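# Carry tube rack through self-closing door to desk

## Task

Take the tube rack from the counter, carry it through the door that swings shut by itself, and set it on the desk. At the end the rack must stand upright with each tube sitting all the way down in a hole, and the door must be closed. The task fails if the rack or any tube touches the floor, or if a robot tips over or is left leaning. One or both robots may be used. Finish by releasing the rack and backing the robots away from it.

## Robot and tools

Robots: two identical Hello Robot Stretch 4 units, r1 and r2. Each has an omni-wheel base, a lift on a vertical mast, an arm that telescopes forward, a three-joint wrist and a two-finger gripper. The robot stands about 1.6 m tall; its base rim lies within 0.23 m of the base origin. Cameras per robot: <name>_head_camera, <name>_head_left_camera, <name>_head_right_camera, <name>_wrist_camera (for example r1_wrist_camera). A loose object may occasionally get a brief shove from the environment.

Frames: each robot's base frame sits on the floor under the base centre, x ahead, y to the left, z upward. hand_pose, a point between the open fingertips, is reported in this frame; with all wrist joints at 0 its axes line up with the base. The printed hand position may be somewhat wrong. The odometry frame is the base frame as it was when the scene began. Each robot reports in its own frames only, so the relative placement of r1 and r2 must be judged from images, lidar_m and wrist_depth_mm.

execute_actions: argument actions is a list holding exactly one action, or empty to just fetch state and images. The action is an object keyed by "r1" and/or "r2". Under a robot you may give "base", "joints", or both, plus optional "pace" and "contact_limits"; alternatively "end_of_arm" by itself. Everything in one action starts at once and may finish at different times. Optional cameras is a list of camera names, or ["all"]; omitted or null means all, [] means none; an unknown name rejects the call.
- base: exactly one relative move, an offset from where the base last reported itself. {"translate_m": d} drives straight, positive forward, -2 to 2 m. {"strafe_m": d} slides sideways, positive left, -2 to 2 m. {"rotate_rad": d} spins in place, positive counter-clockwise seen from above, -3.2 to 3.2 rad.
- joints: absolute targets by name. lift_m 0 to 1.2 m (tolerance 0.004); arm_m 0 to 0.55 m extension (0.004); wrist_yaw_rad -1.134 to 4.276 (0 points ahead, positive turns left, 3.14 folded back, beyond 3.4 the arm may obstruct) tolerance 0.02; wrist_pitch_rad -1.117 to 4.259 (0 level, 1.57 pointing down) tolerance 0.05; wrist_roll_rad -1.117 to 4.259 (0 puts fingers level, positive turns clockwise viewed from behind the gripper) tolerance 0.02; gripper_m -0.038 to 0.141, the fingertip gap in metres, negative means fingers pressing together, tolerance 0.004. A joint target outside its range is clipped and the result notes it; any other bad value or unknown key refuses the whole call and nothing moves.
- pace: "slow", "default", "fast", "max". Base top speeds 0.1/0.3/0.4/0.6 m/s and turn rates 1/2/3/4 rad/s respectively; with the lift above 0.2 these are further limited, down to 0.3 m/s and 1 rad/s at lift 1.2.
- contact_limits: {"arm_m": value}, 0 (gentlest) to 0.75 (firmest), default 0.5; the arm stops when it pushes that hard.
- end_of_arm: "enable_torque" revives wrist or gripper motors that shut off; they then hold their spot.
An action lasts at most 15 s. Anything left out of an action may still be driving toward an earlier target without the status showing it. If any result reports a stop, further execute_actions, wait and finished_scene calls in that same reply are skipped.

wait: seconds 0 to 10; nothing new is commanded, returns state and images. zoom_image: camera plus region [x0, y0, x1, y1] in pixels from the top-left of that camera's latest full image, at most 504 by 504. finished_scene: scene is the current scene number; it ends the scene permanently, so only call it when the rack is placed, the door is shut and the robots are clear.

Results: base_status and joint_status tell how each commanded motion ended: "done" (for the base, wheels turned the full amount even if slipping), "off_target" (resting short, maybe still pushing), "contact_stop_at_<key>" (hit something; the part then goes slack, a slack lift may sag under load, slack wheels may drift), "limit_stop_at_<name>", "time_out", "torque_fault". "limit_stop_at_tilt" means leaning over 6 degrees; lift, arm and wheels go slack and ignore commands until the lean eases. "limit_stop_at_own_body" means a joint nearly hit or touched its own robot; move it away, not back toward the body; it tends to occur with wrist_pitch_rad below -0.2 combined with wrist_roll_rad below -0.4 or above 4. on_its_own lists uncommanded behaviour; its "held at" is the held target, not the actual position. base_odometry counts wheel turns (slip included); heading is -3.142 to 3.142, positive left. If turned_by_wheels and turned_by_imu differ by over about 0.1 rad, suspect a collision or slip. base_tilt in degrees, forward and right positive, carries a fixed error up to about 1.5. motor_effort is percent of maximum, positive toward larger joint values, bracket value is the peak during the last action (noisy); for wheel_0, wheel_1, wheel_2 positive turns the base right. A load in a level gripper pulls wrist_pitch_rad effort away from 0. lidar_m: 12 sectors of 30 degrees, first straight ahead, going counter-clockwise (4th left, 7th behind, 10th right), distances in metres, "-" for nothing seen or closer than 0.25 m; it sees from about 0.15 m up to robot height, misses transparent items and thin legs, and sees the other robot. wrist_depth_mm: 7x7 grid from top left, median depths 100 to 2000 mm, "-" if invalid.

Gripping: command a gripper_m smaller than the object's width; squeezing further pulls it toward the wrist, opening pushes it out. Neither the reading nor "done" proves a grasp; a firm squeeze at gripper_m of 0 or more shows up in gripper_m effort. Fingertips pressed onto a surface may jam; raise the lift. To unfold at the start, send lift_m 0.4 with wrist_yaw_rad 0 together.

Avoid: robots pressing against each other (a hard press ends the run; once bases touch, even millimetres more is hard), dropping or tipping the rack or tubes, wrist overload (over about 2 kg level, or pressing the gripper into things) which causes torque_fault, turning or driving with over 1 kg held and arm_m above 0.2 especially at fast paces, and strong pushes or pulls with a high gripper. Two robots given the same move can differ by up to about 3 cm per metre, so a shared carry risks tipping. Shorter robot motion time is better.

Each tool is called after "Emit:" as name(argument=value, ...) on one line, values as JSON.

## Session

Emit:
execute_actions(actions=[])

Scene clock: 0.00 s.
r1.base_odometry: x=+0.000 y=+0.000 heading=+0.000 (m, m, rad; r1's odometry frame)
r1.turned_by_wheels: +0.000 (rad since the last result)
r1.turned_by_imu: +0.000 (rad since the last result)
r1.base_tilt: forward=+0.8 right=+0.2 (deg)
r1.lidar_m: 1.29 1.50 0.94 1.22 1.18 1.23 1.28 1.21 1.11 0.81 0.76 0.82
r1.base_status: not commanded
r1.joint_positions: lift_m=+0.182 arm_m=+0.002 wrist_yaw_rad=+3.122 wrist_pitch_rad=+0.002 wrist_roll_rad=+0.011 gripper_m=+0.057
r1.joint_status: not commanded
r1.motor_effort: lift_m=+21 arm_m=+0 wrist_yaw_rad=+0 wrist_pitch_rad=-7 wrist_roll_rad=-1 gripper_m=-2 wheel_0=+1 wheel_1=+0 wheel_2=+0 (%)
r1.hand_pose: x=-0.1141 y=+0.0930 z=+0.3595 quat_wxyz=(+0.010, -0.001, +0.006, +1.000) (m; r1's base frame)
r1.wrist_depth_mm: - 141 1430 1661 1808 1336 1138 / - 125 1397 1618 1708 1336 1098 / 106 140 215 1661 1661 1255 1060 / 138 171 1464 1708 1576 1229 1025 / 1138 1281 1464 1708 1576 1229 1042 / 1042 1042 1098 1366 1397 1160 1008 / 778 798 521 960 1025 1098 976
r2.base_odometry: x=+0.000 y=+0.000 heading=+0.000 (m, m, rad; r2's odometry frame)
r2.turned_by_wheels: +0.000 (rad since the last result)
r2.turned_by_imu: +0.000 (rad since the last result)
r2.base_tilt: forward=-0.1 right=-0.3 (deg)
r2.lidar_m: 0.84 0.85 1.03 0.94 0.91 1.15 1.73 1.75 2.13 2.15 1.51 0.95
r2.base_status: not commanded
r2.joint_positions: lift_m=+0.254 arm_m=+0.001 wrist_yaw_rad=+3.192 wrist_pitch_rad=-0.012 wrist_roll_rad=-0.019 gripper_m=+0.057
r2.joint_status: not commanded
r2.motor_effort: lift_m=+19 arm_m=-2 wrist_yaw_rad=-1 wrist_pitch_rad=-6 wrist_roll_rad=-1 gripper_m=-3 wheel_0=+1 wheel_1=+0 wheel_2=+0 (%)
r2.hand_pose: x=-0.1202 y=+0.0727 z=+0.4357 quat_wxyz=(-0.025, +0.006, -0.009, +1.000) (m; r2's base frame)
r2.wrist_depth_mm: - 133 253 1808 1863 1366 991 / - 108 135 1808 1863 1308 1008 / - 116 136 1808 1921 1336 1025 / 137 137 282 1863 1921 1366 1025 / 219 1756 1756 1921 1808 1366 1025 / 223 1336 196 1255 201 1229 1025 / 221 917 1008 - 991 917 917
pictures: r1_head_camera, r1_head_left_camera, r1_head_right_camera, r1_wrist_camera, r2_head_camera, r2_head_left_camera, r2_head_right_camera, r2_wrist_camera
camera_calibration (this result's frames):
r1_wrist_camera: T_world_to_cam=[[0.0475486, 0.994131, 0.097175, -0.141844], [-0.0227198, 0.0983363, -0.994894, 0.408714], [-0.998611, 0.045098, 0.0272622, 0.0978357], [0, 0, 0, 1]] pos_world=[0.11373, 0.096408, 0.417744]
r2_wrist_camera: T_world_to_cam=[[0.0205895, 0.999781, 0.00365419, -0.0848229], [0.049202, 0.00263729, -0.998785, 0.480533], [-0.998577, 0.0207442, -0.0491369, 0.133317], [0, 0, 0, 1]] pos_world=[0.11123, 0.0807714, 0.48681]
Images, in order (width x height): r1_head_camera 420x560, r1_head_left_camera 420x672, r1_head_right_camera 420x672, r1_wrist_camera 616x392, r2_head_camera 420x560, r2_head_left_camera 420x672, r2_head_right_camera 420x672, r2_wrist_camera 616x392.

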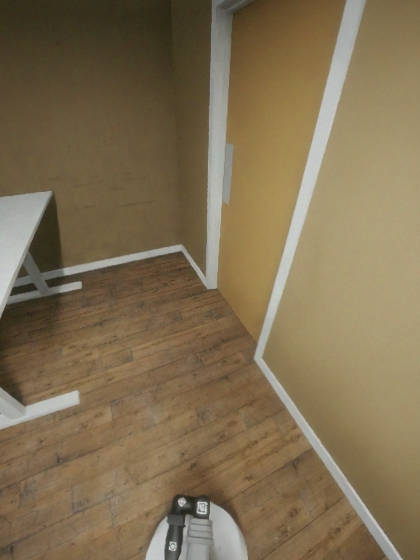

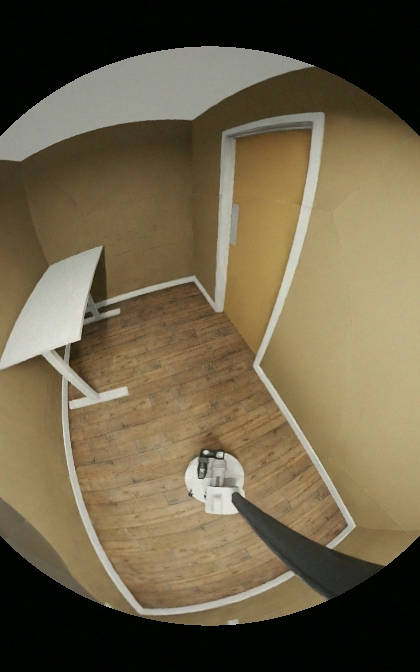

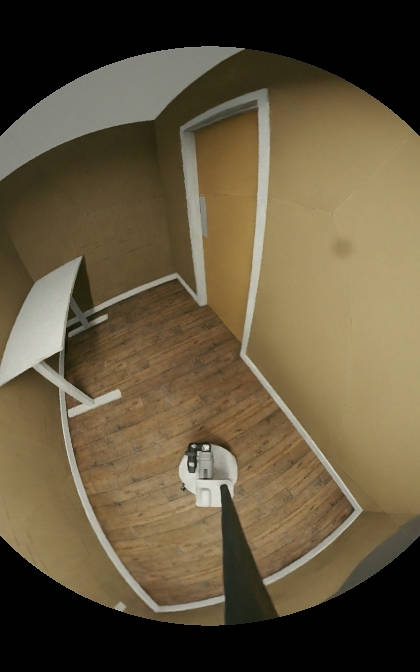

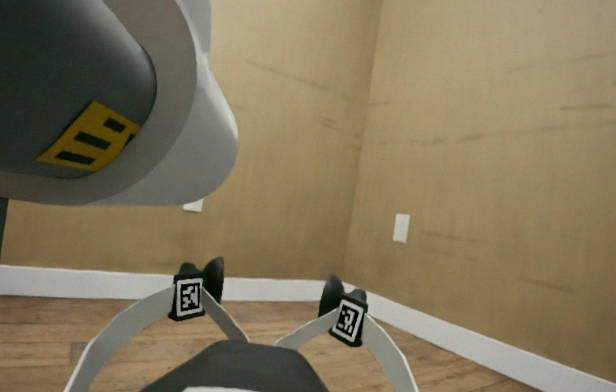

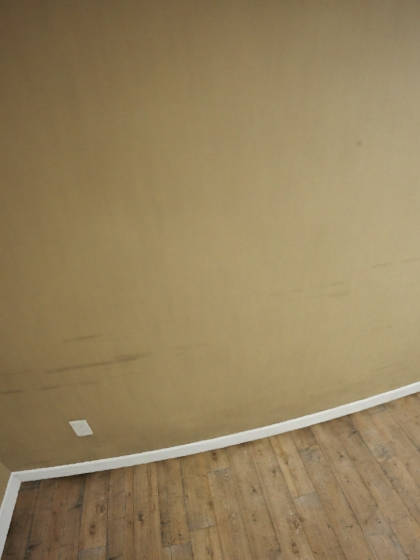

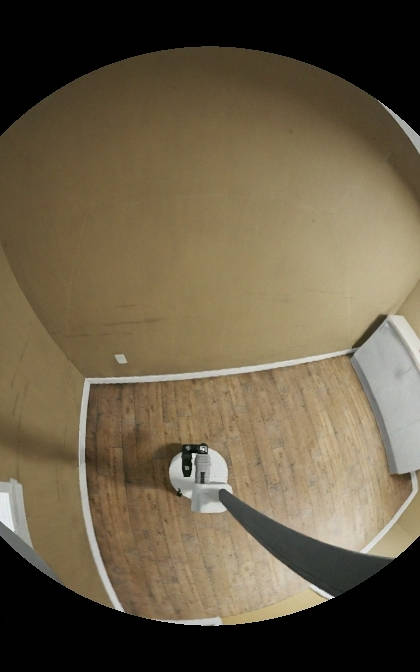

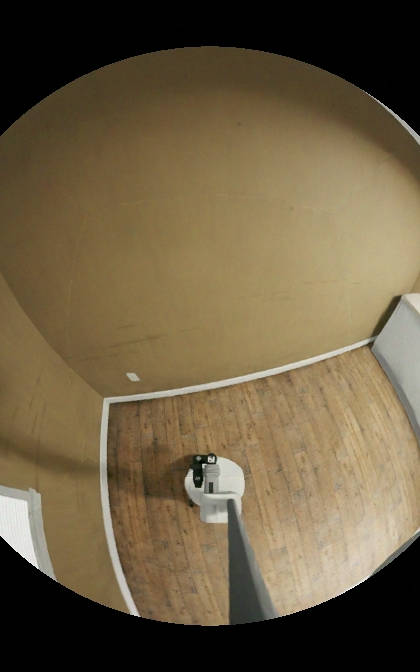

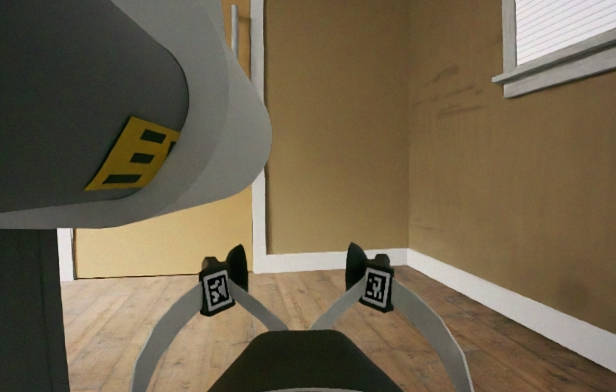

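Emit:
execute_actions(actions=[{"r1":{"base":{"rotate_rad":0.47}},"r2":{"base":{"rotate_rad":-1.38},"joints":{"lift_m":0.85,"wrist_yaw_rad":0,"wrist_roll_rad":0,"wrist_pitch_rad":0,"gripper_m":0.141},"pace":"fast"}}], cameras=["r1_head_camera","r2_head_camera","r2_wrist_camera"])

Scene clock: 6.00 s.
r1.base_odometry: x=+0.000 y=+0.000 heading=+0.469 (m, m, rad; r1's odometry frame)
r1.turned_by_wheels: +0.469 (rad since the last result)
r1.turned_by_imu: +0.467 (rad since the last result)
r1.base_tilt: forward=+0.7 right=+0.1 (deg)
r1.lidar_m: 1.92 0.92 1.17 1.18 1.22 1.31 1.23 1.18 0.83 0.76 0.81 1.07
r1.base_status: done
r1.joint_positions: lift_m=+0.182 arm_m=+0.002 wrist_yaw_rad=+3.122 wrist_pitch_rad=+0.002 wrist_roll_rad=+0.011 gripper_m=+0.057
r1.joint_status: not commanded
r1.motor_effort: lift_m=+21(21) arm_m=+0(1) wrist_yaw_rad=+1(1) wrist_pitch_rad=-7(7) wrist_roll_rad=+0(1) gripper_m=-3(4) wheel_0=-5(9) wheel_1=-2(6) wheel_2=-4(11) (%)
r1.hand_pose: x=-0.1141 y=+0.0930 z=+0.3595 quat_wxyz=(+0.010, -0.001, +0.006, +1.000) (m; r1's base frame)
r1.wrist_depth_mm: - 141 1336 1366 1430 1464 1537 / - 125 1366 1430 1430 1499 1430 / 106 140 216 1430 1464 1499 1397 / 138 170 1366 1366 1430 1464 1366 / 1281 1308 1336 1397 1464 1464 1308 / 1042 1042 1098 1336 1397 1464 1281 / 768 798 525 976 1025 1205 1229
r2.base_odometry: x=+0.000 y=+0.000 heading=-1.380 (m, m, rad; r2's odometry frame)
r2.turned_by_wheels: -1.380 (rad since the last result)
r2.turned_by_imu: -1.358 (rad since the last result)
r2.base_tilt: forward=-0.1 right=-0.2 (deg)
r2.lidar_m: 2.10 1.20 0.86 0.83 0.88 0.99 0.91 0.98 1.39 1.68 1.82 2.20
r2.base_status: done
r2.joint_positions: lift_m=+0.850 arm_m=+0.001 wrist_yaw_rad=+0.000 wrist_pitch_rad=+0.002 wrist_roll_rad=-0.001 gripper_m=+0.141
r2.joint_status: all done
r2.motor_effort: lift_m=+23(22) arm_m=-2(2) wrist_yaw_rad=+0(3) wrist_pitch_rad=-7(6) wrist_roll_rad=+1(1) gripper_m=+1(2) wheel_0=+1(8) wheel_1=+2(11) wheel_2=-1(8) (%)
r2.hand_pose: x=+0.4609 y=-0.0873 z=+1.0272 quat_wxyz=(+1.000, +0.000, +0.001, +0.000) (m; r2's base frame)
r2.wrist_depth_mm: 1366 - - - - - - / 1397 - - - - - - / 1366 - - - - - - / 1336 1921 - - - - - / 1336 1756 1921 1921 1921 - - / 1366 1708 1921 1983 1921 - - / 1336 1808 1983 - - 1921 1863
pictures: r1_head_camera, r2_head_camera, r2_wrist_camera
camera_calibration (this result's frames):
r2_wrist_camera: T_world_to_cam=[[-0.07082, -0.997392, -0.0139007, -0.0531918], [-0.0635801, 0.018421, -0.997807, 1.09556], [0.995461, -0.0697809, -0.0647189, -0.165015], [0, 0, 0, 1]] pos_world=[0.230154, -0.0847493, 1.08174]
Images, in order (width x height): r1_head_camera 420x560, r2_head_camera 420x560, r2_wrist_camera 616x392.

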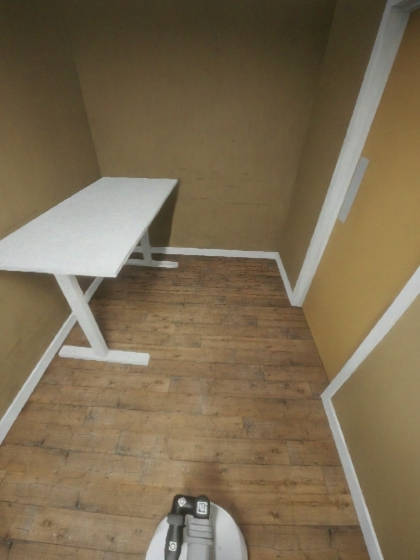

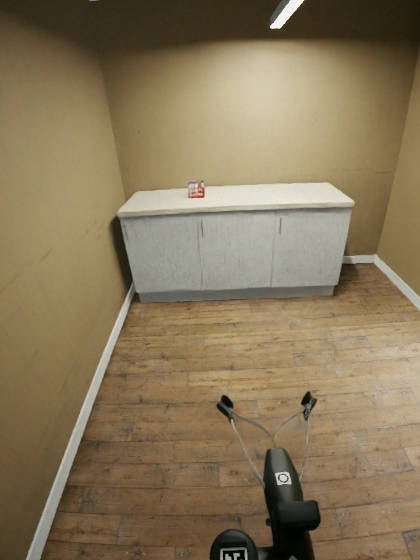

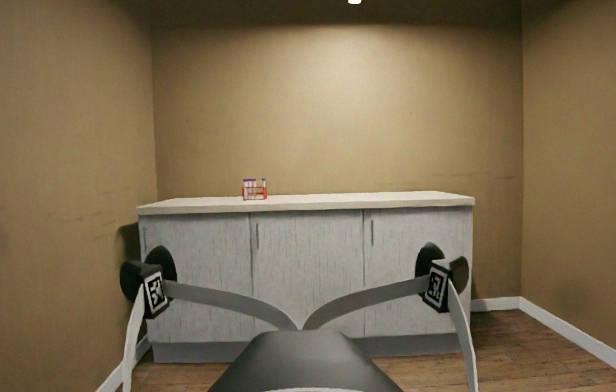

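Emit:
execute_actions(actions=[{"r1":{"base":{"translate_m":1.37},"pace":"fast"},"r2":{"base":{"translate_m":1.5},"pace":"fast"}}], cameras=["r1_head_right_camera","r2_head_camera","r2_wrist_camera"])

Emit:
zoom_image(camera="r2_head_camera", region=[100, 260, 300, 420])

Scene clock: 16.00 s.
r1.base_odometry: x=+1.222 y=+0.620 heading=+0.470 (m, m, rad; r1's odometry frame)
r1.turned_by_wheels: +0.000 (rad since the last result)
r1.turned_by_imu: -0.006 (rad since the last result)
r1.base_tilt: forward=+0.6 right=+0.2 (deg)
r1.lidar_m: 1.09 0.66 0.47 0.44 0.46 0.66 2.59 1.10 0.84 0.78 0.77 1.00
r1.base_status: done
r1.joint_positions: lift_m=+0.182 arm_m=+0.002 wrist_yaw_rad=+3.122 wrist_pitch_rad=+0.002 wrist_roll_rad=+0.011 gripper_m=+0.057
r1.joint_status: not commanded
r1.motor_effort: lift_m=+21(21) arm_m=-1(1) wrist_yaw_rad=+0(0) wrist_pitch_rad=-6(7) wrist_roll_rad=+0(1) gripper_m=-2(4) wheel_0=+3(9) wheel_1=+1(6) wheel_2=+0(15) (%)
r1.hand_pose: x=-0.1141 y=+0.0930 z=+0.3595 quat_wxyz=(+0.010, -0.001, +0.006, +1.000) (m; r1's base frame)
r1.wrist_depth_mm: - 141 - - - - 1576 / - 125 - - - - 1499 / 106 140 215 - - - 1499 / 138 170 - - - 1983 1430 / 1464 - - - - 1921 1366 / 1042 1042 1098 1336 1756 1708 1308 / 778 798 525 976 1042 1229 1229
r2.base_odometry: x=+0.285 y=-1.473 heading=-1.380 (m, m, rad; r2's odometry frame)
r2.turned_by_wheels: +0.000 (rad since the last result)
r2.turned_by_imu: -0.007 (rad since the last result)
r2.base_tilt: forward=-0.1 right=-0.3 (deg)
r2.lidar_m: 0.63 0.68 0.86 0.83 0.86 1.21 2.47 2.52 1.83 1.75 0.93 0.65
r2.base_status: done
r2.joint_positions: lift_m=+0.850 arm_m=+0.001 wrist_yaw_rad=+0.000 wrist_pitch_rad=+0.002 wrist_roll_rad=-0.001 gripper_m=+0.141
r2.joint_status: not commanded
r2.motor_effort: lift_m=+23(23) arm_m=-2(1) wrist_yaw_rad=-1(0) wrist_pitch_rad=-8(5) wrist_roll_rad=+0(1) gripper_m=+1(1) wheel_0=+0(7) wheel_1=+1(6) wheel_2=+2(10) (%)
r2.hand_pose: x=+0.4609 y=-0.0874 z=+1.0272 quat_wxyz=(+1.000, +0.000, +0.001, +0.000) (m; r2's base frame)
r2.wrist_depth_mm: 1008 1008 1008 1025 1042 1042 1060 / 991 1008 1025 1042 1042 1042 1060 / 1008 1025 1025 1060 1060 1060 1078 / 1025 1042 1060 1060 1060 1078 1078 / 809 699 778 778 759 715 691 / 469 433 433 436 436 442 442 / 455 452 459 - 462 466 469
pictures: r1_head_right_camera, r2_head_camera, r2_wrist_camera
camera_calibration (this result's frames):
r2_wrist_camera: T_world_to_cam=[[-0.0710935, -0.997373, -0.0139006, -0.0531446], [-0.063575, 0.0184384, -0.997807, 1.09557], [0.995442, -0.0700539, -0.0647188, -0.165011], [0, 0, 0, 1]] pos_world=[0.230131, -0.0847651, 1.08175]
Images, in order (width x height): r1_head_right_camera 420x672, r2_head_camera 420x560, r2_wrist_camera 616x392.

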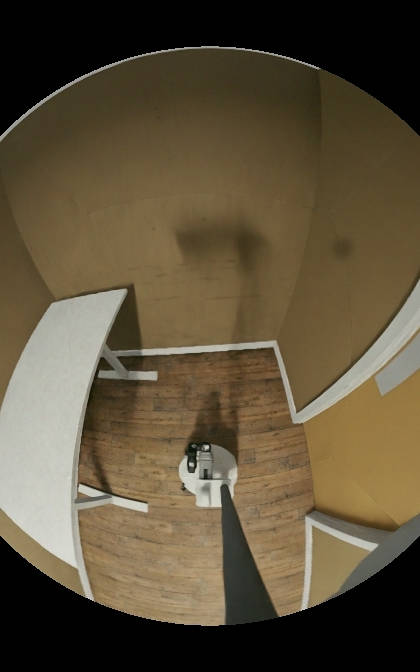

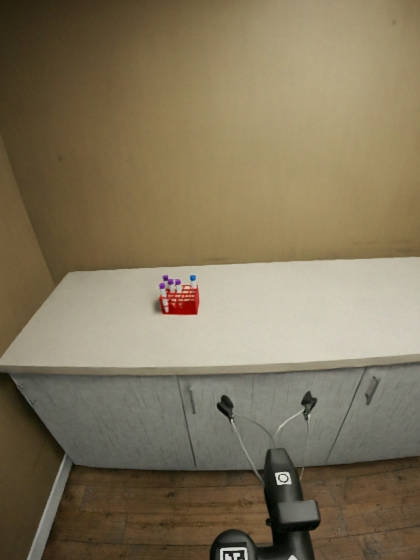

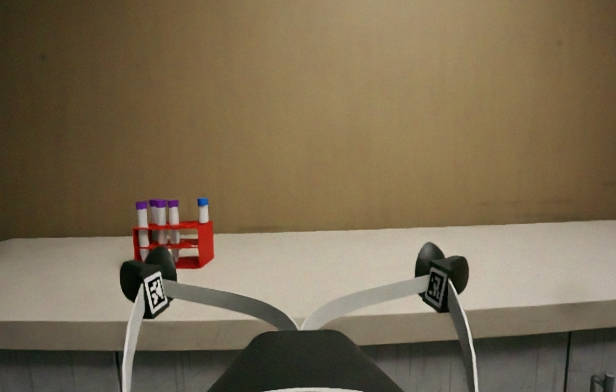

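Region (100, 260, 300, 420) of r2_head_camera's 420x560 image, scaled by 2.520, with more detail than that image has; it fills the top 403 rows of this view, and the rest is white.

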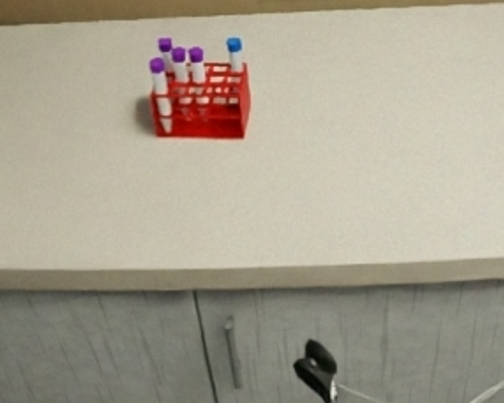

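Emit:
execute_actions(actions=[{"r1":{"base":{"strafe_m":-0.54}},"r2":{"base":{"strafe_m":0.325},"joints":{"lift_m":0.79,"arm_m":0.1}}}], cameras=[])

Emit:
execute_actions(actions=[{"r1":{"base":{"strafe_m":-0.1},"pace":"slow"},"r2":{"base":{"rotate_rad":-0.1},"joints":{"arm_m":0.36}}}], cameras=["r1_head_right_camera","r2_head_camera","r2_wrist_camera"])

Scene clock: 27.07 s.
r1.base_odometry: x=+1.466 y=+0.138 heading=+0.470 (m, m, rad; r1's odometry frame)
r1.turned_by_wheels: +0.000 (rad since the last result)
r1.turned_by_imu: -0.001 (rad since the last result)
r1.base_tilt: forward=+0.7 right=+0.1 (deg)
r1.lidar_m: 0.68 1.16 1.04 1.00 1.01 2.44 1.03 0.43 0.25 0.25 0.26 0.36
r1.base_status: done
r1.joint_positions: lift_m=+0.182 arm_m=+0.002 wrist_yaw_rad=+3.122 wrist_pitch_rad=+0.002 wrist_roll_rad=+0.011 gripper_m=+0.057
r1.joint_status: not commanded
r1.motor_effort: lift_m=+21(21) arm_m=+0(1) wrist_yaw_rad=+0(2) wrist_pitch_rad=-7(7) wrist_roll_rad=-1(2) gripper_m=-4(3) wheel_0=+3(11) wheel_1=+1(10) wheel_2=+0(0) (%)
r1.hand_pose: x=-0.1141 y=+0.0930 z=+0.3595 quat_wxyz=(+0.010, -0.001, +0.006, +1.000) (m; r1's base frame)
r1.wrist_depth_mm: - 141 1576 - - - - / - 124 1708 - - - - / 106 140 215 - - - - / 138 170 - - - - - / 615 891 - - - - - / 609 723 1078 1336 1756 - 1863 / 609 798 530 976 1008 1205 1366
r2.base_odometry: x=+0.604 y=-1.411 heading=-1.380 (m, m, rad; r2's odometry frame)
r2.turned_by_wheels: +0.000 (rad since the last result)
r2.turned_by_imu: +0.000 (rad since the last result)
r2.base_tilt: forward=-0.1 right=-0.3 (deg)
r2.lidar_m: 0.64 0.69 0.53 0.50 0.53 0.73 2.17 2.58 2.18 2.06 0.94 0.66
r2.base_status: done
r2.joint_positions: lift_m=+0.790 arm_m=+0.099 wrist_yaw_rad=+0.000 wrist_pitch_rad=+0.002 wrist_roll_rad=-0.001 gripper_m=+0.141
r2.joint_status: all done
r2.motor_effort: lift_m=+14(21) arm_m=+5(4) wrist_yaw_rad=+0(1) wrist_pitch_rad=-4(6) wrist_roll_rad=+1(0) gripper_m=+1(2) wheel_0=+1(8) wheel_1=-1(7) wheel_2=+1(1) (%)
r2.hand_pose: x=+0.5586 y=-0.0874 z=+0.9679 quat_wxyz=(+1.000, +0.000, +0.001, +0.000) (m; r2's base frame)
r2.wrist_depth_mm: 904 917 931 931 946 960 960 / 917 931 931 960 960 960 960 / 891 946 946 960 960 976 976 / 904 931 960 866 976 976 976 / 539 530 521 512 492 473 462 / 340 338 340 342 343 345 347 / 362 364 366 - 370 373 375
pictures: none
No camera images: the call's "cameras" was empty. Leave "cameras" out to get every camera's image.

Scene clock: 29.20 s.
r1.base_odometry: x=+1.511 y=+0.049 heading=+0.470 (m, m, rad; r1's odometry frame)
r1.turned_by_wheels: +0.000 (rad since the last result)
r1.turned_by_imu: +0.000 (rad since the last result)
r1.base_tilt: forward=+0.9 right=+0.1 (deg)
r1.lidar_m: 0.35 1.15 1.15 1.09 1.14 2.58 0.54 0.26 0.25 - 0.25 0.25
r1.base_status: done
r1.joint_positions: lift_m=+0.182 arm_m=+0.002 wrist_yaw_rad=+3.122 wrist_pitch_rad=+0.002 wrist_roll_rad=+0.011 gripper_m=+0.057
r1.joint_status: not commanded
r1.motor_effort: lift_m=+21(21) arm_m=+0(0) wrist_yaw_rad=+0(0) wrist_pitch_rad=-7(7) wrist_roll_rad=-3(2) gripper_m=-4(3) wheel_0=+5(7) wheel_1=-4(6) wheel_2=+0(1) (%)
r1.hand_pose: x=-0.1141 y=+0.0930 z=+0.3595 quat_wxyz=(+0.010, -0.001, +0.006, +1.000) (m; r1's base frame)
r1.wrist_depth_mm: - 142 1060 - - - - / - 125 1118 - - - - / 106 140 215 - - - - / 138 171 1756 - - - - / 508 634 - - - - - / 517 609 1098 1366 1756 - 1983 / 535 627 530 960 1025 1205 1366
r2.base_odometry: x=+0.604 y=-1.411 heading=-1.479 (m, m, rad; r2's odometry frame)
r2.turned_by_wheels: -0.100 (rad since the last result)
r2.turned_by_imu: -0.099 (rad since the last result)
r2.base_tilt: forward=-0.1 right=-0.3 (deg)
r2.lidar_m: 0.65 0.65 0.57 0.51 0.51 0.70 1.57 2.52 2.24 2.06 1.01 0.71
r2.base_status: done
r2.joint_positions: lift_m=+0.790 arm_m=+0.359 wrist_yaw_rad=+0.000 wrist_pitch_rad=+0.002 wrist_roll_rad=+0.000 gripper_m=+0.141
r2.joint_status: all done
r2.motor_effort: lift_m=+14(14) arm_m=+5(5) wrist_yaw_rad=-1(1) wrist_pitch_rad=-6(6) wrist_roll_rad=+1(1) gripper_m=+3(3) wheel_0=+1(5) wheel_1=+2(7) wheel_2=-1(5) (%)
r2.hand_pose: x=+0.8186 y=-0.0874 z=+0.9680 quat_wxyz=(+1.000, +0.000, +0.001, +0.000) (m; r2's base frame)
r2.wrist_depth_mm: 647 661 683 707 732 759 778 / 640 661 691 707 732 759 788 / 654 676 691 723 741 778 788 / 661 676 691 387 759 778 809 / 535 525 452 379 433 473 455 / 307 263 263 278 255 266 279 / 220 215 229 - 222 205 211
pictures: r1_head_right_camera, r2_head_camera, r2_wrist_camera
camera_calibration (this result's frames):
r2_wrist_camera: T_world_to_cam=[[-0.0710714, -0.997374, -0.013948, -0.0285056], [-0.0634827, 0.0184778, -0.997812, 1.05911], [0.995449, -0.0700304, -0.0646292, -0.524992], [0, 0, 0, 1]] pos_world=[0.587812, -0.0847661, 1.02247]
Images, in order (width x height): r1_head_right_camera 420x672, r2_head_camera 420x560, r2_wrist_camera 616x392.

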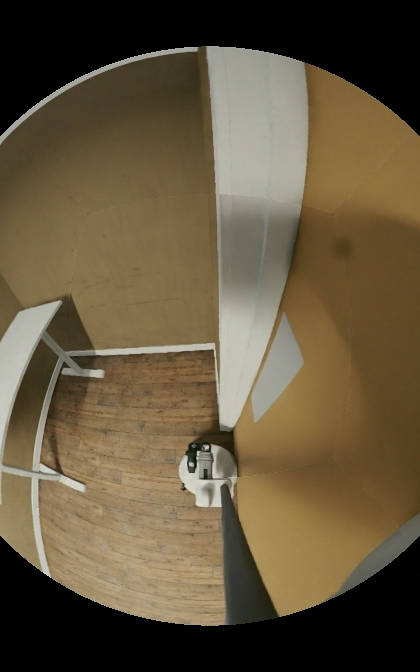

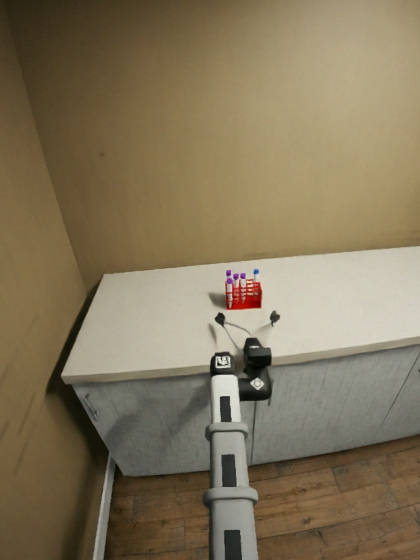

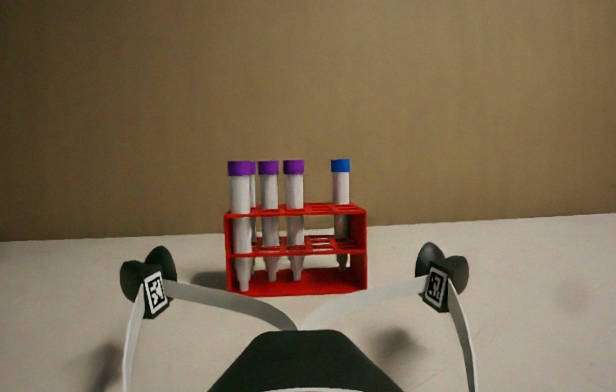

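Emit:
execute_actions(actions=[{"r1":{"base":{"strafe_m":-0.7}},"r2":{"joints":{"arm_m":0.495},"pace":"slow"}}], cameras=["r1_head_right_camera","r2_head_camera","r2_wrist_camera"])

Scene clock: 36.20 s.
r1.base_odometry: x=+1.828 y=-0.575 heading=+0.470 (m, m, rad; r1's odometry frame)
r1.turned_by_wheels: +0.000 (rad since the last result)
r1.turned_by_imu: -0.001 (rad since the last result)
r1.base_tilt: forward=+0.7 right=+0.1 (deg)
r1.lidar_m: 1.16 0.65 0.57 1.80 0.78 0.28 0.25 - 0.25 0.28 1.77 1.21
r1.base_status: done
r1.joint_positions: lift_m=+0.182 arm_m=+0.002 wrist_yaw_rad=+3.122 wrist_pitch_rad=+0.002 wrist_roll_rad=+0.011 gripper_m=+0.057
r1.joint_status: not commanded
r1.motor_effort: lift_m=+21(21) arm_m=+0(0) wrist_yaw_rad=+0(1) wrist_pitch_rad=-7(6) wrist_roll_rad=-2(1) gripper_m=-3(4) wheel_0=+3(15) wheel_1=-2(14) wheel_2=+0(1) (%)
r1.hand_pose: x=-0.1141 y=+0.0930 z=+0.3595 quat_wxyz=(+0.010, -0.001, +0.006, +1.000) (m; r1's base frame)
r1.wrist_depth_mm: - 142 359 418 496 609 - / - 125 362 421 496 615 - / 106 140 215 427 508 615 - / 138 170 370 430 512 634 - / 293 327 373 430 512 661 - / 294 312 364 410 517 661 - / 297 330 246 445 500 676 1366
r2.base_odometry: x=+0.604 y=-1.411 heading=-1.479 (m, m, rad; r2's odometry frame)
r2.turned_by_wheels: +0.000 (rad since the last result)
r2.turned_by_imu: -0.002 (rad since the last result)
r2.base_tilt: forward=-0.1 right=-0.3 (deg)
r2.lidar_m: 0.64 0.67 0.54 0.51 0.52 0.72 1.53 2.50 1.68 2.06 1.04 0.69
r2.base_status: not commanded
r2.joint_positions: lift_m=+0.790 arm_m=+0.494 wrist_yaw_rad=+0.000 wrist_pitch_rad=+0.002 wrist_roll_rad=+0.000 gripper_m=+0.141
r2.joint_status: all done
r2.motor_effort: lift_m=+14(14) arm_m=+5(5) wrist_yaw_rad=+0(0) wrist_pitch_rad=-5(5) wrist_roll_rad=+1(1) gripper_m=+1(1) wheel_0=+1(1) wheel_1=+2(2) wheel_2=-1(1) (%)
r2.hand_pose: x=+0.9535 y=-0.0874 z=+0.9680 quat_wxyz=(+1.000, +0.000, +0.001, +0.000) (m; r2's base frame)
r2.wrist_depth_mm: 521 539 559 574 597 621 640 / 525 539 559 580 603 621 647 / 530 549 569 585 609 627 654 / 539 554 224 591 615 634 654 / 539 549 203 231 228 469 455 / 306 262 202 197 205 266 279 / 219 214 206 - 208 205 210
pictures: r1_head_right_camera, r2_head_camera, r2_wrist_camera
camera_calibration (this result's frames):
r2_wrist_camera: T_world_to_cam=[[-0.0711166, -0.99737, -0.0139478, -0.0188835], [-0.0634831, 0.0184806, -0.997812, 1.06768], [0.995446, -0.0700755, -0.0646304, -0.659339], [0, 0, 0, 1]] pos_world=[0.722773, -0.0847687, 1.02247]
Images, in order (width x height): r1_head_right_camera 420x672, r2_head_camera 420x560, r2_wrist_camera 616x392.

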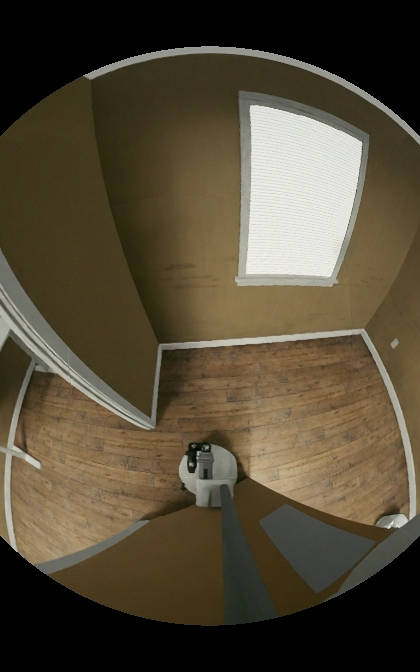

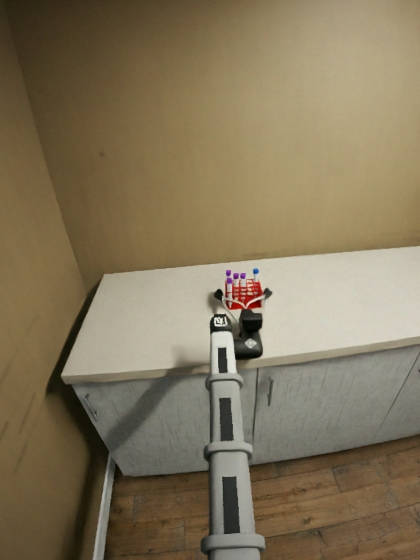

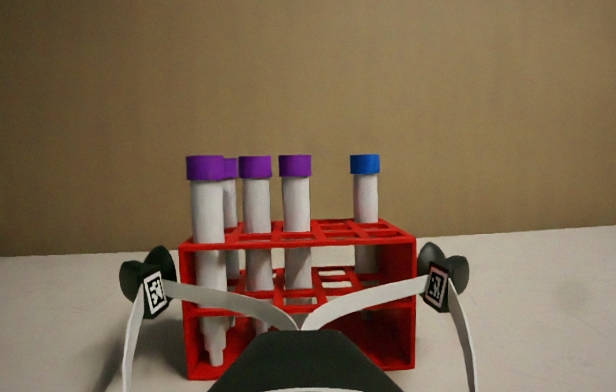

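Emit:
execute_actions(actions=[{"r1":{"base":{"translate_m":-0.22}},"r2":{"joints":{"gripper_m":0.065}}}], cameras=[])

Emit:
execute_actions(actions=[{"r1":{"base":{"strafe_m":-0.25}},"r2":{"joints":{"lift_m":0.83},"pace":"slow"}}], cameras=["r1_head_right_camera","r2_wrist_camera"])

Scene clock: 41.33 s.
r1.base_odometry: x=+1.632 y=-0.674 heading=+0.470 (m, m, rad; r1's odometry frame)
r1.turned_by_wheels: +0.000 (rad since the last result)
r1.turned_by_imu: +0.001 (rad since the last result)
r1.base_tilt: forward=+0.7 right=+0.1 (deg)
r1.lidar_m: 1.40 0.70 0.75 1.79 0.32 0.25 - 0.25 0.25 2.10 2.12 1.44
r1.base_status: done
r1.joint_positions: lift_m=+0.182 arm_m=+0.002 wrist_yaw_rad=+3.122 wrist_pitch_rad=+0.002 wrist_roll_rad=+0.011 gripper_m=+0.057
r1.joint_status: not commanded
r1.motor_effort: lift_m=+21(21) arm_m=-1(1) wrist_yaw_rad=+0(1) wrist_pitch_rad=-7(7) wrist_roll_rad=-1(1) gripper_m=-2(4) wheel_0=-5(8) wheel_1=-4(8) wheel_2=+6(18) (%)
r1.hand_pose: x=-0.1141 y=+0.0930 z=+0.3595 quat_wxyz=(+0.010, -0.001, +0.006, +1.000) (m; r1's base frame)
r1.wrist_depth_mm: - 141 330 347 366 384 407 / - 125 330 345 366 389 404 / 106 140 216 345 366 389 404 / 138 171 329 345 366 387 404 / 300 314 332 345 364 384 404 / 300 309 324 340 366 384 404 / 300 310 228 347 359 384 402
r2.base_odometry: x=+0.604 y=-1.411 heading=-1.479 (m, m, rad; r2's odometry frame)
r2.turned_by_wheels: +0.000 (rad since the last result)
r2.turned_by_imu: -0.001 (rad since the last result)
r2.base_tilt: forward=-0.2 right=-0.3 (deg)
r2.lidar_m: 0.64 0.65 0.56 0.51 0.54 0.70 1.56 2.49 1.49 2.07 1.02 0.70
r2.base_status: not commanded
r2.joint_positions: lift_m=+0.790 arm_m=+0.494 wrist_yaw_rad=+0.000 wrist_pitch_rad=+0.002 wrist_roll_rad=+0.000 gripper_m=+0.066
r2.joint_status: all done
r2.motor_effort: lift_m=+14(14) arm_m=+5(5) wrist_yaw_rad=+0(0) wrist_pitch_rad=-6(6) wrist_roll_rad=+1(0) gripper_m=-26(27) wheel_0=+1(1) wheel_1=+1(2) wheel_2=-1(1) (%)
r2.hand_pose: x=+0.9535 y=-0.0874 z=+0.9679 quat_wxyz=(+1.000, +0.000, +0.001, +0.000) (m; r2's base frame)
r2.wrist_depth_mm: 521 535 559 574 591 615 640 / 530 544 559 580 603 621 640 / 530 554 564 585 609 634 654 / 535 554 207 585 615 640 661 / 535 554 193 215 231 469 455 / 306 179 186 214 200 186 279 / 211 215 187 - 201 205 211
pictures: none
No camera images: the call's "cameras" was empty. Leave "cameras" out to get every camera's image.

Scene clock: 43.47 s.
r1.base_odometry: x=+1.745 y=-0.897 heading=+0.470 (m, m, rad; r1's odometry frame)
r1.turned_by_wheels: +0.000 (rad since the last result)
r1.turned_by_imu: +0.000 (rad since the last result)
r1.base_tilt: forward=+0.7 right=+0.0 (deg)
r1.lidar_m: 1.37 1.02 0.90 2.01 0.33 0.25 - 0.25 1.48 1.86 1.97 1.46
r1.base_status: done
r1.joint_positions: lift_m=+0.182 arm_m=+0.002 wrist_yaw_rad=+3.122 wrist_pitch_rad=+0.002 wrist_roll_rad=+0.011 gripper_m=+0.057
r1.joint_status: not commanded
r1.motor_effort: lift_m=+21(21) arm_m=+0(1) wrist_yaw_rad=-1(1) wrist_pitch_rad=-6(7) wrist_roll_rad=-2(2) gripper_m=-2(3) wheel_0=+1(10) wheel_1=+0(13) wheel_2=+2(4) (%)
r1.hand_pose: x=-0.1141 y=+0.0930 z=+0.3595 quat_wxyz=(+0.010, -0.001, +0.006, +1.000) (m; r1's base frame)
r1.wrist_depth_mm: - 141 329 343 355 373 387 / - 125 327 342 355 375 387 / 106 140 216 342 355 370 387 / 138 171 325 342 353 368 384 / 304 314 329 342 355 368 382 / 301 307 324 334 353 368 382 / 301 312 227 336 349 366 382
r2.base_odometry: x=+0.604 y=-1.411 heading=-1.479 (m, m, rad; r2's odometry frame)
r2.turned_by_wheels: +0.000 (rad since the last result)
r2.turned_by_imu: -0.001 (rad since the last result)
r2.base_tilt: forward=-0.1 right=-0.2 (deg)
r2.lidar_m: 0.64 0.67 0.55 0.50 0.54 0.69 1.54 2.52 1.46 2.06 1.04 0.68
r2.base_status: not commanded
r2.joint_positions: lift_m=+0.830 arm_m=+0.494 wrist_yaw_rad=+0.000 wrist_pitch_rad=+0.003 wrist_roll_rad=+0.000 gripper_m=+0.066
r2.joint_status: all done
r2.motor_effort: lift_m=+24(24) arm_m=+5(5) wrist_yaw_rad=+0(2) wrist_pitch_rad=-8(10) wrist_roll_rad=+0(0) gripper_m=-26(24) wheel_0=+1(1) wheel_1=+2(1) wheel_2=-1(1) (%)
r2.hand_pose: x=+0.9535 y=-0.0874 z=+1.0068 quat_wxyz=(+1.000, +0.000, +0.002, +0.000) (m; r2's base frame)
r2.wrist_depth_mm: 521 535 559 569 591 615 634 / 525 544 559 580 603 627 640 / 535 549 564 591 609 634 654 / 539 554 208 585 615 640 661 / 544 559 193 216 231 634 603 / 407 178 186 213 200 186 370 / 282 286 187 - 202 274 281
pictures: r1_head_right_camera, r2_wrist_camera
camera_calibration (this result's frames):
r2_wrist_camera: T_world_to_cam=[[-0.0711315, -0.997371, -0.0138698, -0.018404], [-0.0645727, 0.0184802, -0.997742, 1.10745], [0.995375, -0.0700753, -0.0657174, -0.655683], [0, 0, 0, 1]] pos_world=[0.722852, -0.0847687, 1.0616]
Images, in order (width x height): r1_head_right_camera 420x672, r2_wrist_camera 616x392.

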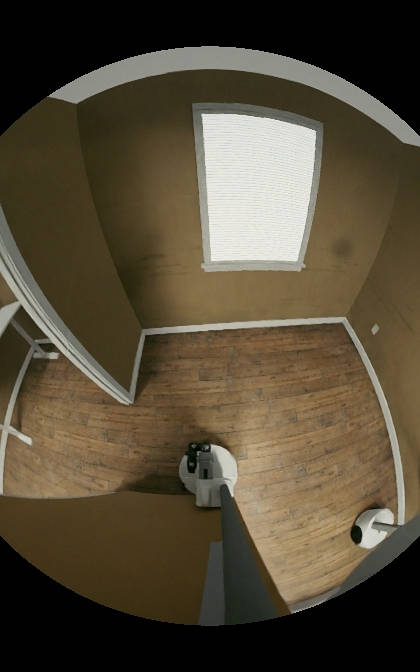

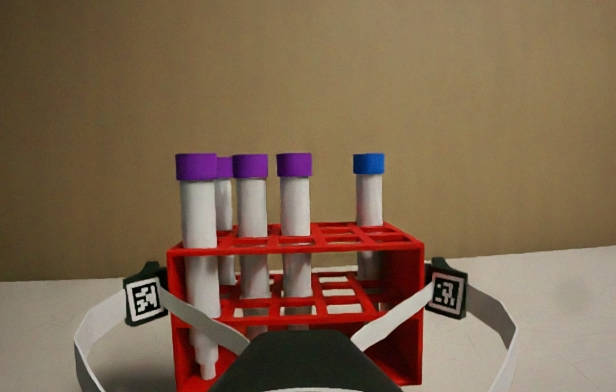

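Emit:
execute_actions(actions=[{"r1":{"base":{"translate_m":-0.35},"pace":"slow"},"r2":{"base":{"translate_m":-1.45},"joints":{"arm_m":0.002}}}], cameras=["r1_head_right_camera"])

Emit:
execute_actions(actions=[{"r2":{"base":{"rotate_rad":-1.42},"joints":{"lift_m":0.72},"pace":"slow"}}], cameras=["r2_head_camera","r2_wrist_camera"])

Scene clock: 54.60 s.
r1.base_odometry: x=+1.569 y=-0.985 heading=+0.503 (m, m, rad; r1's odometry frame)
r1.turned_by_wheels: +0.033 (rad since the last result)
r1.turned_by_imu: +0.004 (rad since the last result)
r1.base_tilt: forward=+0.7 right=+0.2 (deg)
r1.lidar_m: 1.53 1.01 1.01 0.47 0.25 0.25 1.50 0.25 1.99 1.31 1.42 1.63
r1.base_status: translate_m contact_stop (by the wheels' count: -0.197 of -0.350)
r1.joint_positions: lift_m=+0.182 arm_m=+0.002 wrist_yaw_rad=+3.122 wrist_pitch_rad=+0.002 wrist_roll_rad=+0.011 gripper_m=+0.057
r1.joint_status: not commanded
r1.on_its_own: the wheels are slack since a contact_stop
r1.motor_effort: lift_m=+21(21) arm_m=-1(1) wrist_yaw_rad=+1(0) wrist_pitch_rad=-7(7) wrist_roll_rad=-2(2) gripper_m=-2(3) wheel_0=+0(28) wheel_1=+0(32) wheel_2=+0(37) (%)
r1.hand_pose: x=-0.1141 y=+0.0930 z=+0.3595 quat_wxyz=(+0.010, -0.001, +0.006, +1.000) (m; r1's base frame)
r1.wrist_depth_mm: - 141 327 320 314 306 298 / - 125 322 320 310 303 297 / 106 140 216 317 309 301 296 / 138 170 319 314 307 298 291 / 336 330 317 312 304 294 290 / 334 322 312 307 300 293 287 / 330 322 224 303 296 291 286
r2.base_odometry: x=+0.472 y=+0.033 heading=-1.480 (m, m, rad; r2's odometry frame)
r2.turned_by_wheels: +0.000 (rad since the last result)
r2.turned_by_imu: +0.001 (rad since the last result)
r2.base_tilt: forward=+0.0 right=-0.3 (deg)
r2.lidar_m: 0.43 0.62 0.40 0.36 0.37 0.49 1.00 1.04 1.33 2.22 1.42 0.51
r2.base_status: done
r2.joint_positions: lift_m=+0.830 arm_m=+0.003 wrist_yaw_rad=+0.000 wrist_pitch_rad=+0.003 wrist_roll_rad=+0.000 gripper_m=+0.066
r2.joint_status: all done
r2.motor_effort: lift_m=+24(24) arm_m=-4(5) wrist_yaw_rad=-2(3) wrist_pitch_rad=-10(10) wrist_roll_rad=+1(0) gripper_m=-26(24) wheel_0=-1(7) wheel_1=+0(8) wheel_2=-1(8) (%)
r2.hand_pose: x=+0.4622 y=-0.0874 z=+1.0068 quat_wxyz=(+1.000, +0.000, +0.002, +0.000) (m; r2's base frame)
r2.wrist_depth_mm: 891 1464 - - - - - / 891 1464 - - - - - / 866 1464 - - - - - / 854 1430 209 1921 1808 - - / 842 1281 201 216 231 - - / 842 178 186 213 200 186 - / 788 1336 187 - 202 1863 1863
pictures: r1_head_right_camera
Images, in order (width x height): r1_head_right_camera 420x672.

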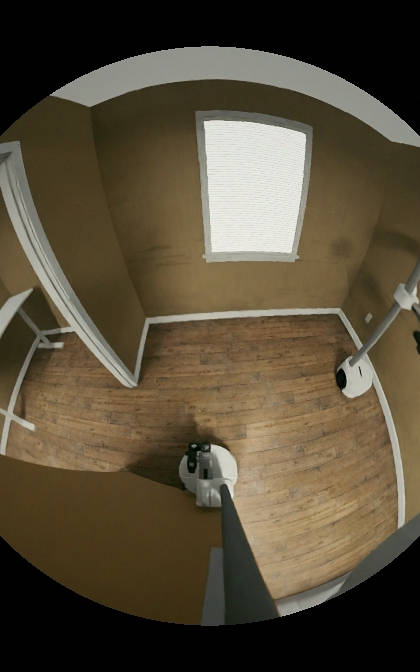

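not run: a stop came earlier in this reply.

Emit:
execute_actions(actions=[{"r1":{"base":{"strafe_m":-0.12},"pace":"slow"},"r2":{"base":{"rotate_rad":-1.587},"joints":{"lift_m":0.72},"pace":"slow"}}], cameras=["r2_head_camera","r1_head_right_camera"])

Scene clock: 69.23 s.
r1.base_odometry: x=+1.627 y=-1.090 heading=+0.503 (m, m, rad; r1's odometry frame)
r1.turned_by_wheels: +0.000 (rad since the last result)
r1.turned_by_imu: -0.001 (rad since the last result)
r1.base_tilt: forward=+0.8 right=+0.1 (deg)
r1.lidar_m: 1.55 1.18 1.10 0.55 0.25 0.25 1.48 1.52 1.88 1.77 1.12 1.62
r1.base_status: done
r1.joint_positions: lift_m=+0.182 arm_m=+0.002 wrist_yaw_rad=+3.122 wrist_pitch_rad=+0.002 wrist_roll_rad=+0.011 gripper_m=+0.057
r1.joint_status: not commanded
r1.motor_effort: lift_m=+21(21) arm_m=+0(0) wrist_yaw_rad=+1(2) wrist_pitch_rad=-7(7) wrist_roll_rad=-2(1) gripper_m=-3(1) wheel_0=+3(7) wheel_1=-3(9) wheel_2=+0(1) (%)
r1.hand_pose: x=-0.1141 y=+0.0930 z=+0.3595 quat_wxyz=(+0.010, -0.001, +0.006, +1.000) (m; r1's base frame)
r1.wrist_depth_mm: - 141 327 325 319 312 306 / - 125 325 322 315 309 303 / 106 140 215 320 314 307 303 / 138 171 322 319 310 304 300 / 1576 329 320 315 309 303 297 / 1025 322 315 312 304 300 297 / 778 320 225 307 301 298 293
r2.base_odometry: x=+0.472 y=+0.033 heading=-3.066 (m, m, rad; r2's odometry frame)
r2.turned_by_wheels: -1.586 (rad since the last result)
r2.turned_by_imu: -1.563 (rad since the last result)
r2.base_tilt: forward=-0.2 right=-0.3 (deg)
r2.lidar_m: 0.44 1.31 2.23 2.08 0.62 0.42 0.37 0.39 0.50 1.00 1.02 0.49
r2.base_status: done
r2.joint_positions: lift_m=+0.720 arm_m=+0.003 wrist_yaw_rad=+0.000 wrist_pitch_rad=+0.003 wrist_roll_rad=+0.000 gripper_m=+0.066
r2.joint_status: all done
r2.motor_effort: lift_m=+13(22) arm_m=-4(5) wrist_yaw_rad=-1(1) wrist_pitch_rad=-10(11) wrist_roll_rad=+1(0) gripper_m=-23(26) wheel_0=+4(5) wheel_1=+4(8) wheel_2=+2(6) (%)
r2.hand_pose: x=+0.4622 y=-0.0874 z=+0.8976 quat_wxyz=(+1.000, +0.000, +0.002, +0.000) (m; r2's base frame)
r2.wrist_depth_mm: 1464 - - 1921 - 1397 1025 / 1499 - - 1921 - 1430 1025 / 1430 - - - - 1430 1060 / 1430 - 208 - - 1430 1060 / 1430 - 193 216 232 1366 1060 / 1397 178 187 213 200 186 1078 / 1160 1756 187 - 201 1464 1060
pictures: r1_head_right_camera, r2_head_camera
Images, in order (width x height): r1_head_right_camera 420x672, r2_head_camera 420x560.

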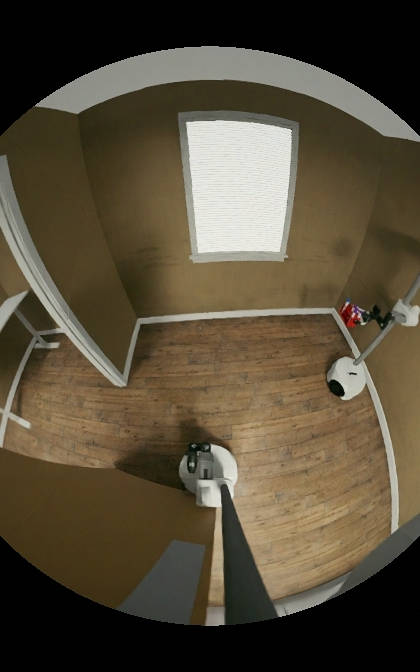

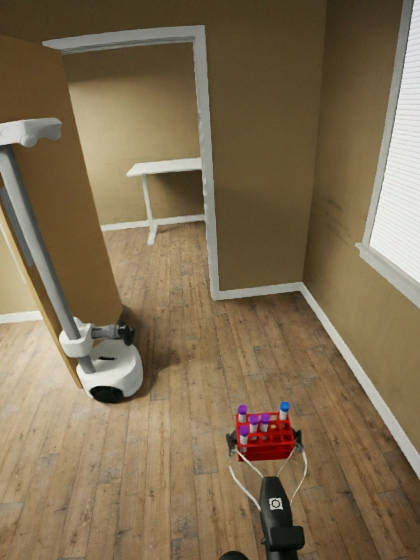

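Emit:
execute_actions(actions=[{"r2":{"base":{"translate_m":1.32},"pace":"fast"}}], cameras=[])

Emit:
execute_actions(actions=[{"r2":{"base":{"rotate_rad":0.42},"pace":"slow"}}], cameras=["r2_head_camera","r2_head_left_camera","r2_wrist_camera","r1_head_left_camera"])

Scene clock: 77.00 s.
r1.base_odometry: x=+1.627 y=-1.090 heading=+0.503 (m, m, rad; r1's odometry frame)
r1.turned_by_wheels: +0.000 (rad since the last result)
r1.turned_by_imu: +0.000 (rad since the last result)
r1.base_tilt: forward=+0.7 right=+0.2 (deg)
r1.lidar_m: 0.52 0.78 1.06 0.48 0.25 0.25 1.47 1.52 1.87 1.76 1.84 0.56
r1.base_status: not commanded
r1.joint_positions: lift_m=+0.182 arm_m=+0.002 wrist_yaw_rad=+3.122 wrist_pitch_rad=+0.002 wrist_roll_rad=+0.011 gripper_m=+0.057
r1.joint_status: not commanded
r1.motor_effort: lift_m=+21(21) arm_m=+0(1) wrist_yaw_rad=+2(0) wrist_pitch_rad=-7(7) wrist_roll_rad=-1(2) gripper_m=-3(3) wheel_0=+3(3) wheel_1=-3(3) wheel_2=+0(0) (%)
r1.hand_pose: x=-0.1141 y=+0.0930 z=+0.3595 quat_wxyz=(+0.010, -0.001, +0.006, +1.000) (m; r1's base frame)
r1.wrist_depth_mm: - 141 327 325 319 310 306 / - 124 324 322 315 309 306 / 106 140 216 319 312 307 301 / 138 171 320 315 312 304 300 / 1499 327 319 315 307 303 298 / 1042 322 314 312 304 300 297 / 778 320 224 306 303 298 291
r2.base_odometry: x=-0.844 y=-0.067 heading=-3.066 (m, m, rad; r2's odometry frame)
r2.turned_by_wheels: +0.000 (rad since the last result)
r2.turned_by_imu: -0.006 (rad since the last result)
r2.base_tilt: forward=-0.1 right=-0.3 (deg)
r2.lidar_m: 0.42 1.34 0.61 0.51 2.27 1.84 1.67 1.41 0.90 0.83 0.85 0.48
r2.base_status: done
r2.joint_positions: lift_m=+0.720 arm_m=+0.003 wrist_yaw_rad=+0.000 wrist_pitch_rad=+0.003 wrist_roll_rad=+0.000 gripper_m=+0.066
r2.joint_status: not commanded
r2.motor_effort: lift_m=+14(14) arm_m=-4(4) wrist_yaw_rad=+0(2) wrist_pitch_rad=-10(9) wrist_roll_rad=+1(0) gripper_m=-25(25) wheel_0=+1(11) wheel_1=+2(5) wheel_2=+0(12) (%)
r2.hand_pose: x=+0.4622 y=-0.0874 z=+0.8976 quat_wxyz=(+1.000, +0.000, +0.002, +0.000) (m; r2's base frame)
r2.wrist_depth_mm: - - 661 683 699 732 768 / - - 676 691 723 750 768 / - - 676 699 723 750 778 / - - 210 691 732 759 798 / - - 201 216 231 778 798 / - 178 187 214 200 186 809 / 1708 1708 187 - 201 778 820
pictures: none
No camera images: the call's "cameras" was empty. Leave "cameras" out to get every camera's image.

Scene clock: 78.57 s.
r1.base_odometry: x=+1.627 y=-1.090 heading=+0.503 (m, m, rad; r1's odometry frame)
r1.turned_by_wheels: +0.000 (rad since the last result)
r1.turned_by_imu: +0.000 (rad since the last result)
r1.base_tilt: forward=+0.7 right=+0.1 (deg)
r1.lidar_m: 0.51 0.65 1.11 0.49 0.25 0.25 1.46 1.50 1.86 1.76 1.83 0.53
r1.base_status: not commanded
r1.joint_positions: lift_m=+0.182 arm_m=+0.002 wrist_yaw_rad=+3.122 wrist_pitch_rad=+0.002 wrist_roll_rad=+0.011 gripper_m=+0.057
r1.joint_status: not commanded
r1.motor_effort: lift_m=+21(21) arm_m=+0(1) wrist_yaw_rad=-1(1) wrist_pitch_rad=-7(7) wrist_roll_rad=-2(2) gripper_m=-2(3) wheel_0=+3(2) wheel_1=-3(3) wheel_2=+0(0) (%)
r1.hand_pose: x=-0.1141 y=+0.0930 z=+0.3595 quat_wxyz=(+0.010, -0.001, +0.006, +1.000) (m; r1's base frame)
r1.wrist_depth_mm: - 142 327 324 317 312 306 / - 125 324 322 317 309 304 / 106 140 216 319 314 307 303 / 138 171 319 319 310 304 300 / 1576 327 317 314 309 303 298 / 1042 322 315 310 307 300 297 / 778 319 224 307 304 298 294
r2.base_odometry: x=-0.844 y=-0.067 heading=-2.646 (m, m, rad; r2's odometry frame)
r2.turned_by_wheels: +0.420 (rad since the last result)
r2.turned_by_imu: +0.412 (rad since the last result)
r2.base_tilt: forward=-0.1 right=-0.2 (deg)
r2.lidar_m: 0.42 0.97 0.52 0.57 1.93 1.68 1.64 0.96 0.84 0.83 1.04 0.49
r2.base_status: done
r2.joint_positions: lift_m=+0.720 arm_m=+0.003 wrist_yaw_rad=+0.000 wrist_pitch_rad=+0.003 wrist_roll_rad=+0.000 gripper_m=+0.066
r2.joint_status: not commanded
r2.motor_effort: lift_m=+14(14) arm_m=-4(4) wrist_yaw_rad=+1(3) wrist_pitch_rad=-9(10) wrist_roll_rad=+1(1) gripper_m=-25(25) wheel_0=-1(3) wheel_1=-3(6) wheel_2=+0(4) (%)
r2.hand_pose: x=+0.4622 y=-0.0874 z=+0.8976 quat_wxyz=(+1.000, +0.000, +0.002, +0.000) (m; r2's base frame)
r2.wrist_depth_mm: 866 - - - - 585 564 / 878 - - - - 591 574 / 842 - - - - 603 574 / 831 - 208 - 676 609 585 / 820 - 200 215 231 621 591 / 842 178 186 213 200 186 597 / 809 1708 187 - 202 634 603
pictures: r1_head_left_camera, r2_head_camera, r2_head_left_camera, r2_wrist_camera
camera_calibration (this result's frames):
r2_wrist_camera: T_world_to_cam=[[-0.0710572, -0.997376, -0.0138498, -0.0548997], [-0.0648283, 0.0184732, -0.997725, 0.966819], [0.995363, -0.0699977, -0.0659708, -0.173551], [0, 0, 0, 1]] pos_world=[0.231522, -0.0847641, 0.95241]
Images, in order (width x height): r1_head_left_camera 420x672, r2_head_camera 420x560, r2_head_left_camera 420x672, r2_wrist_camera 616x392.

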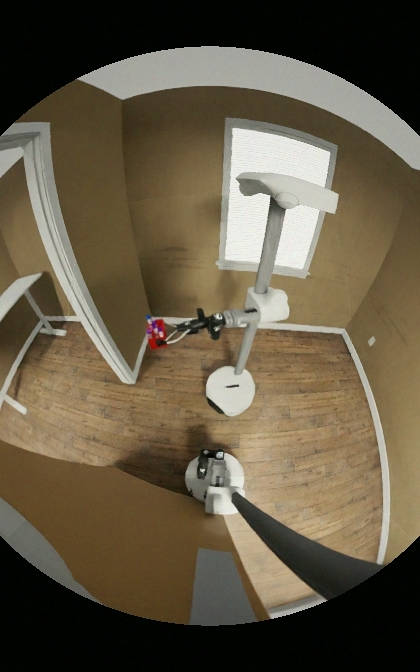

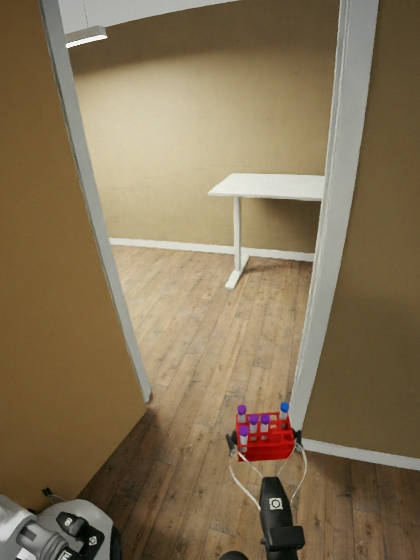

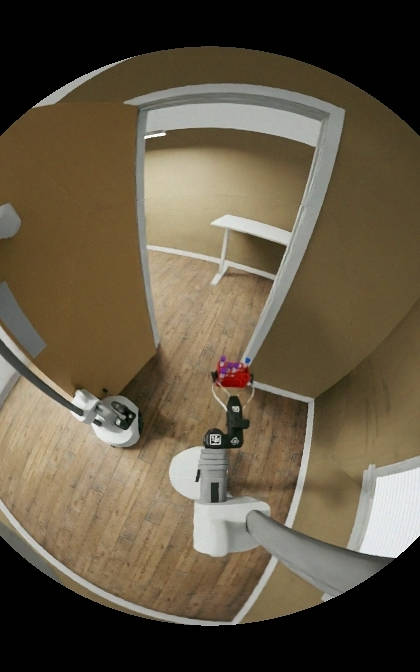

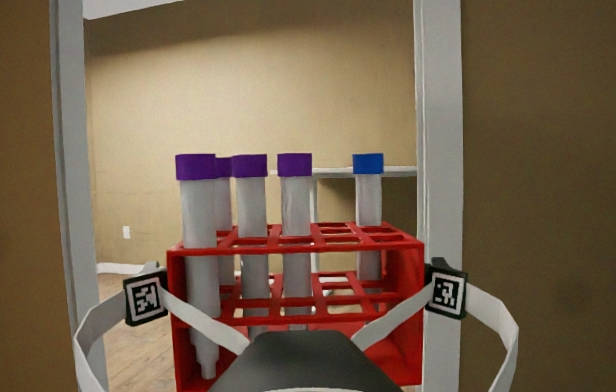

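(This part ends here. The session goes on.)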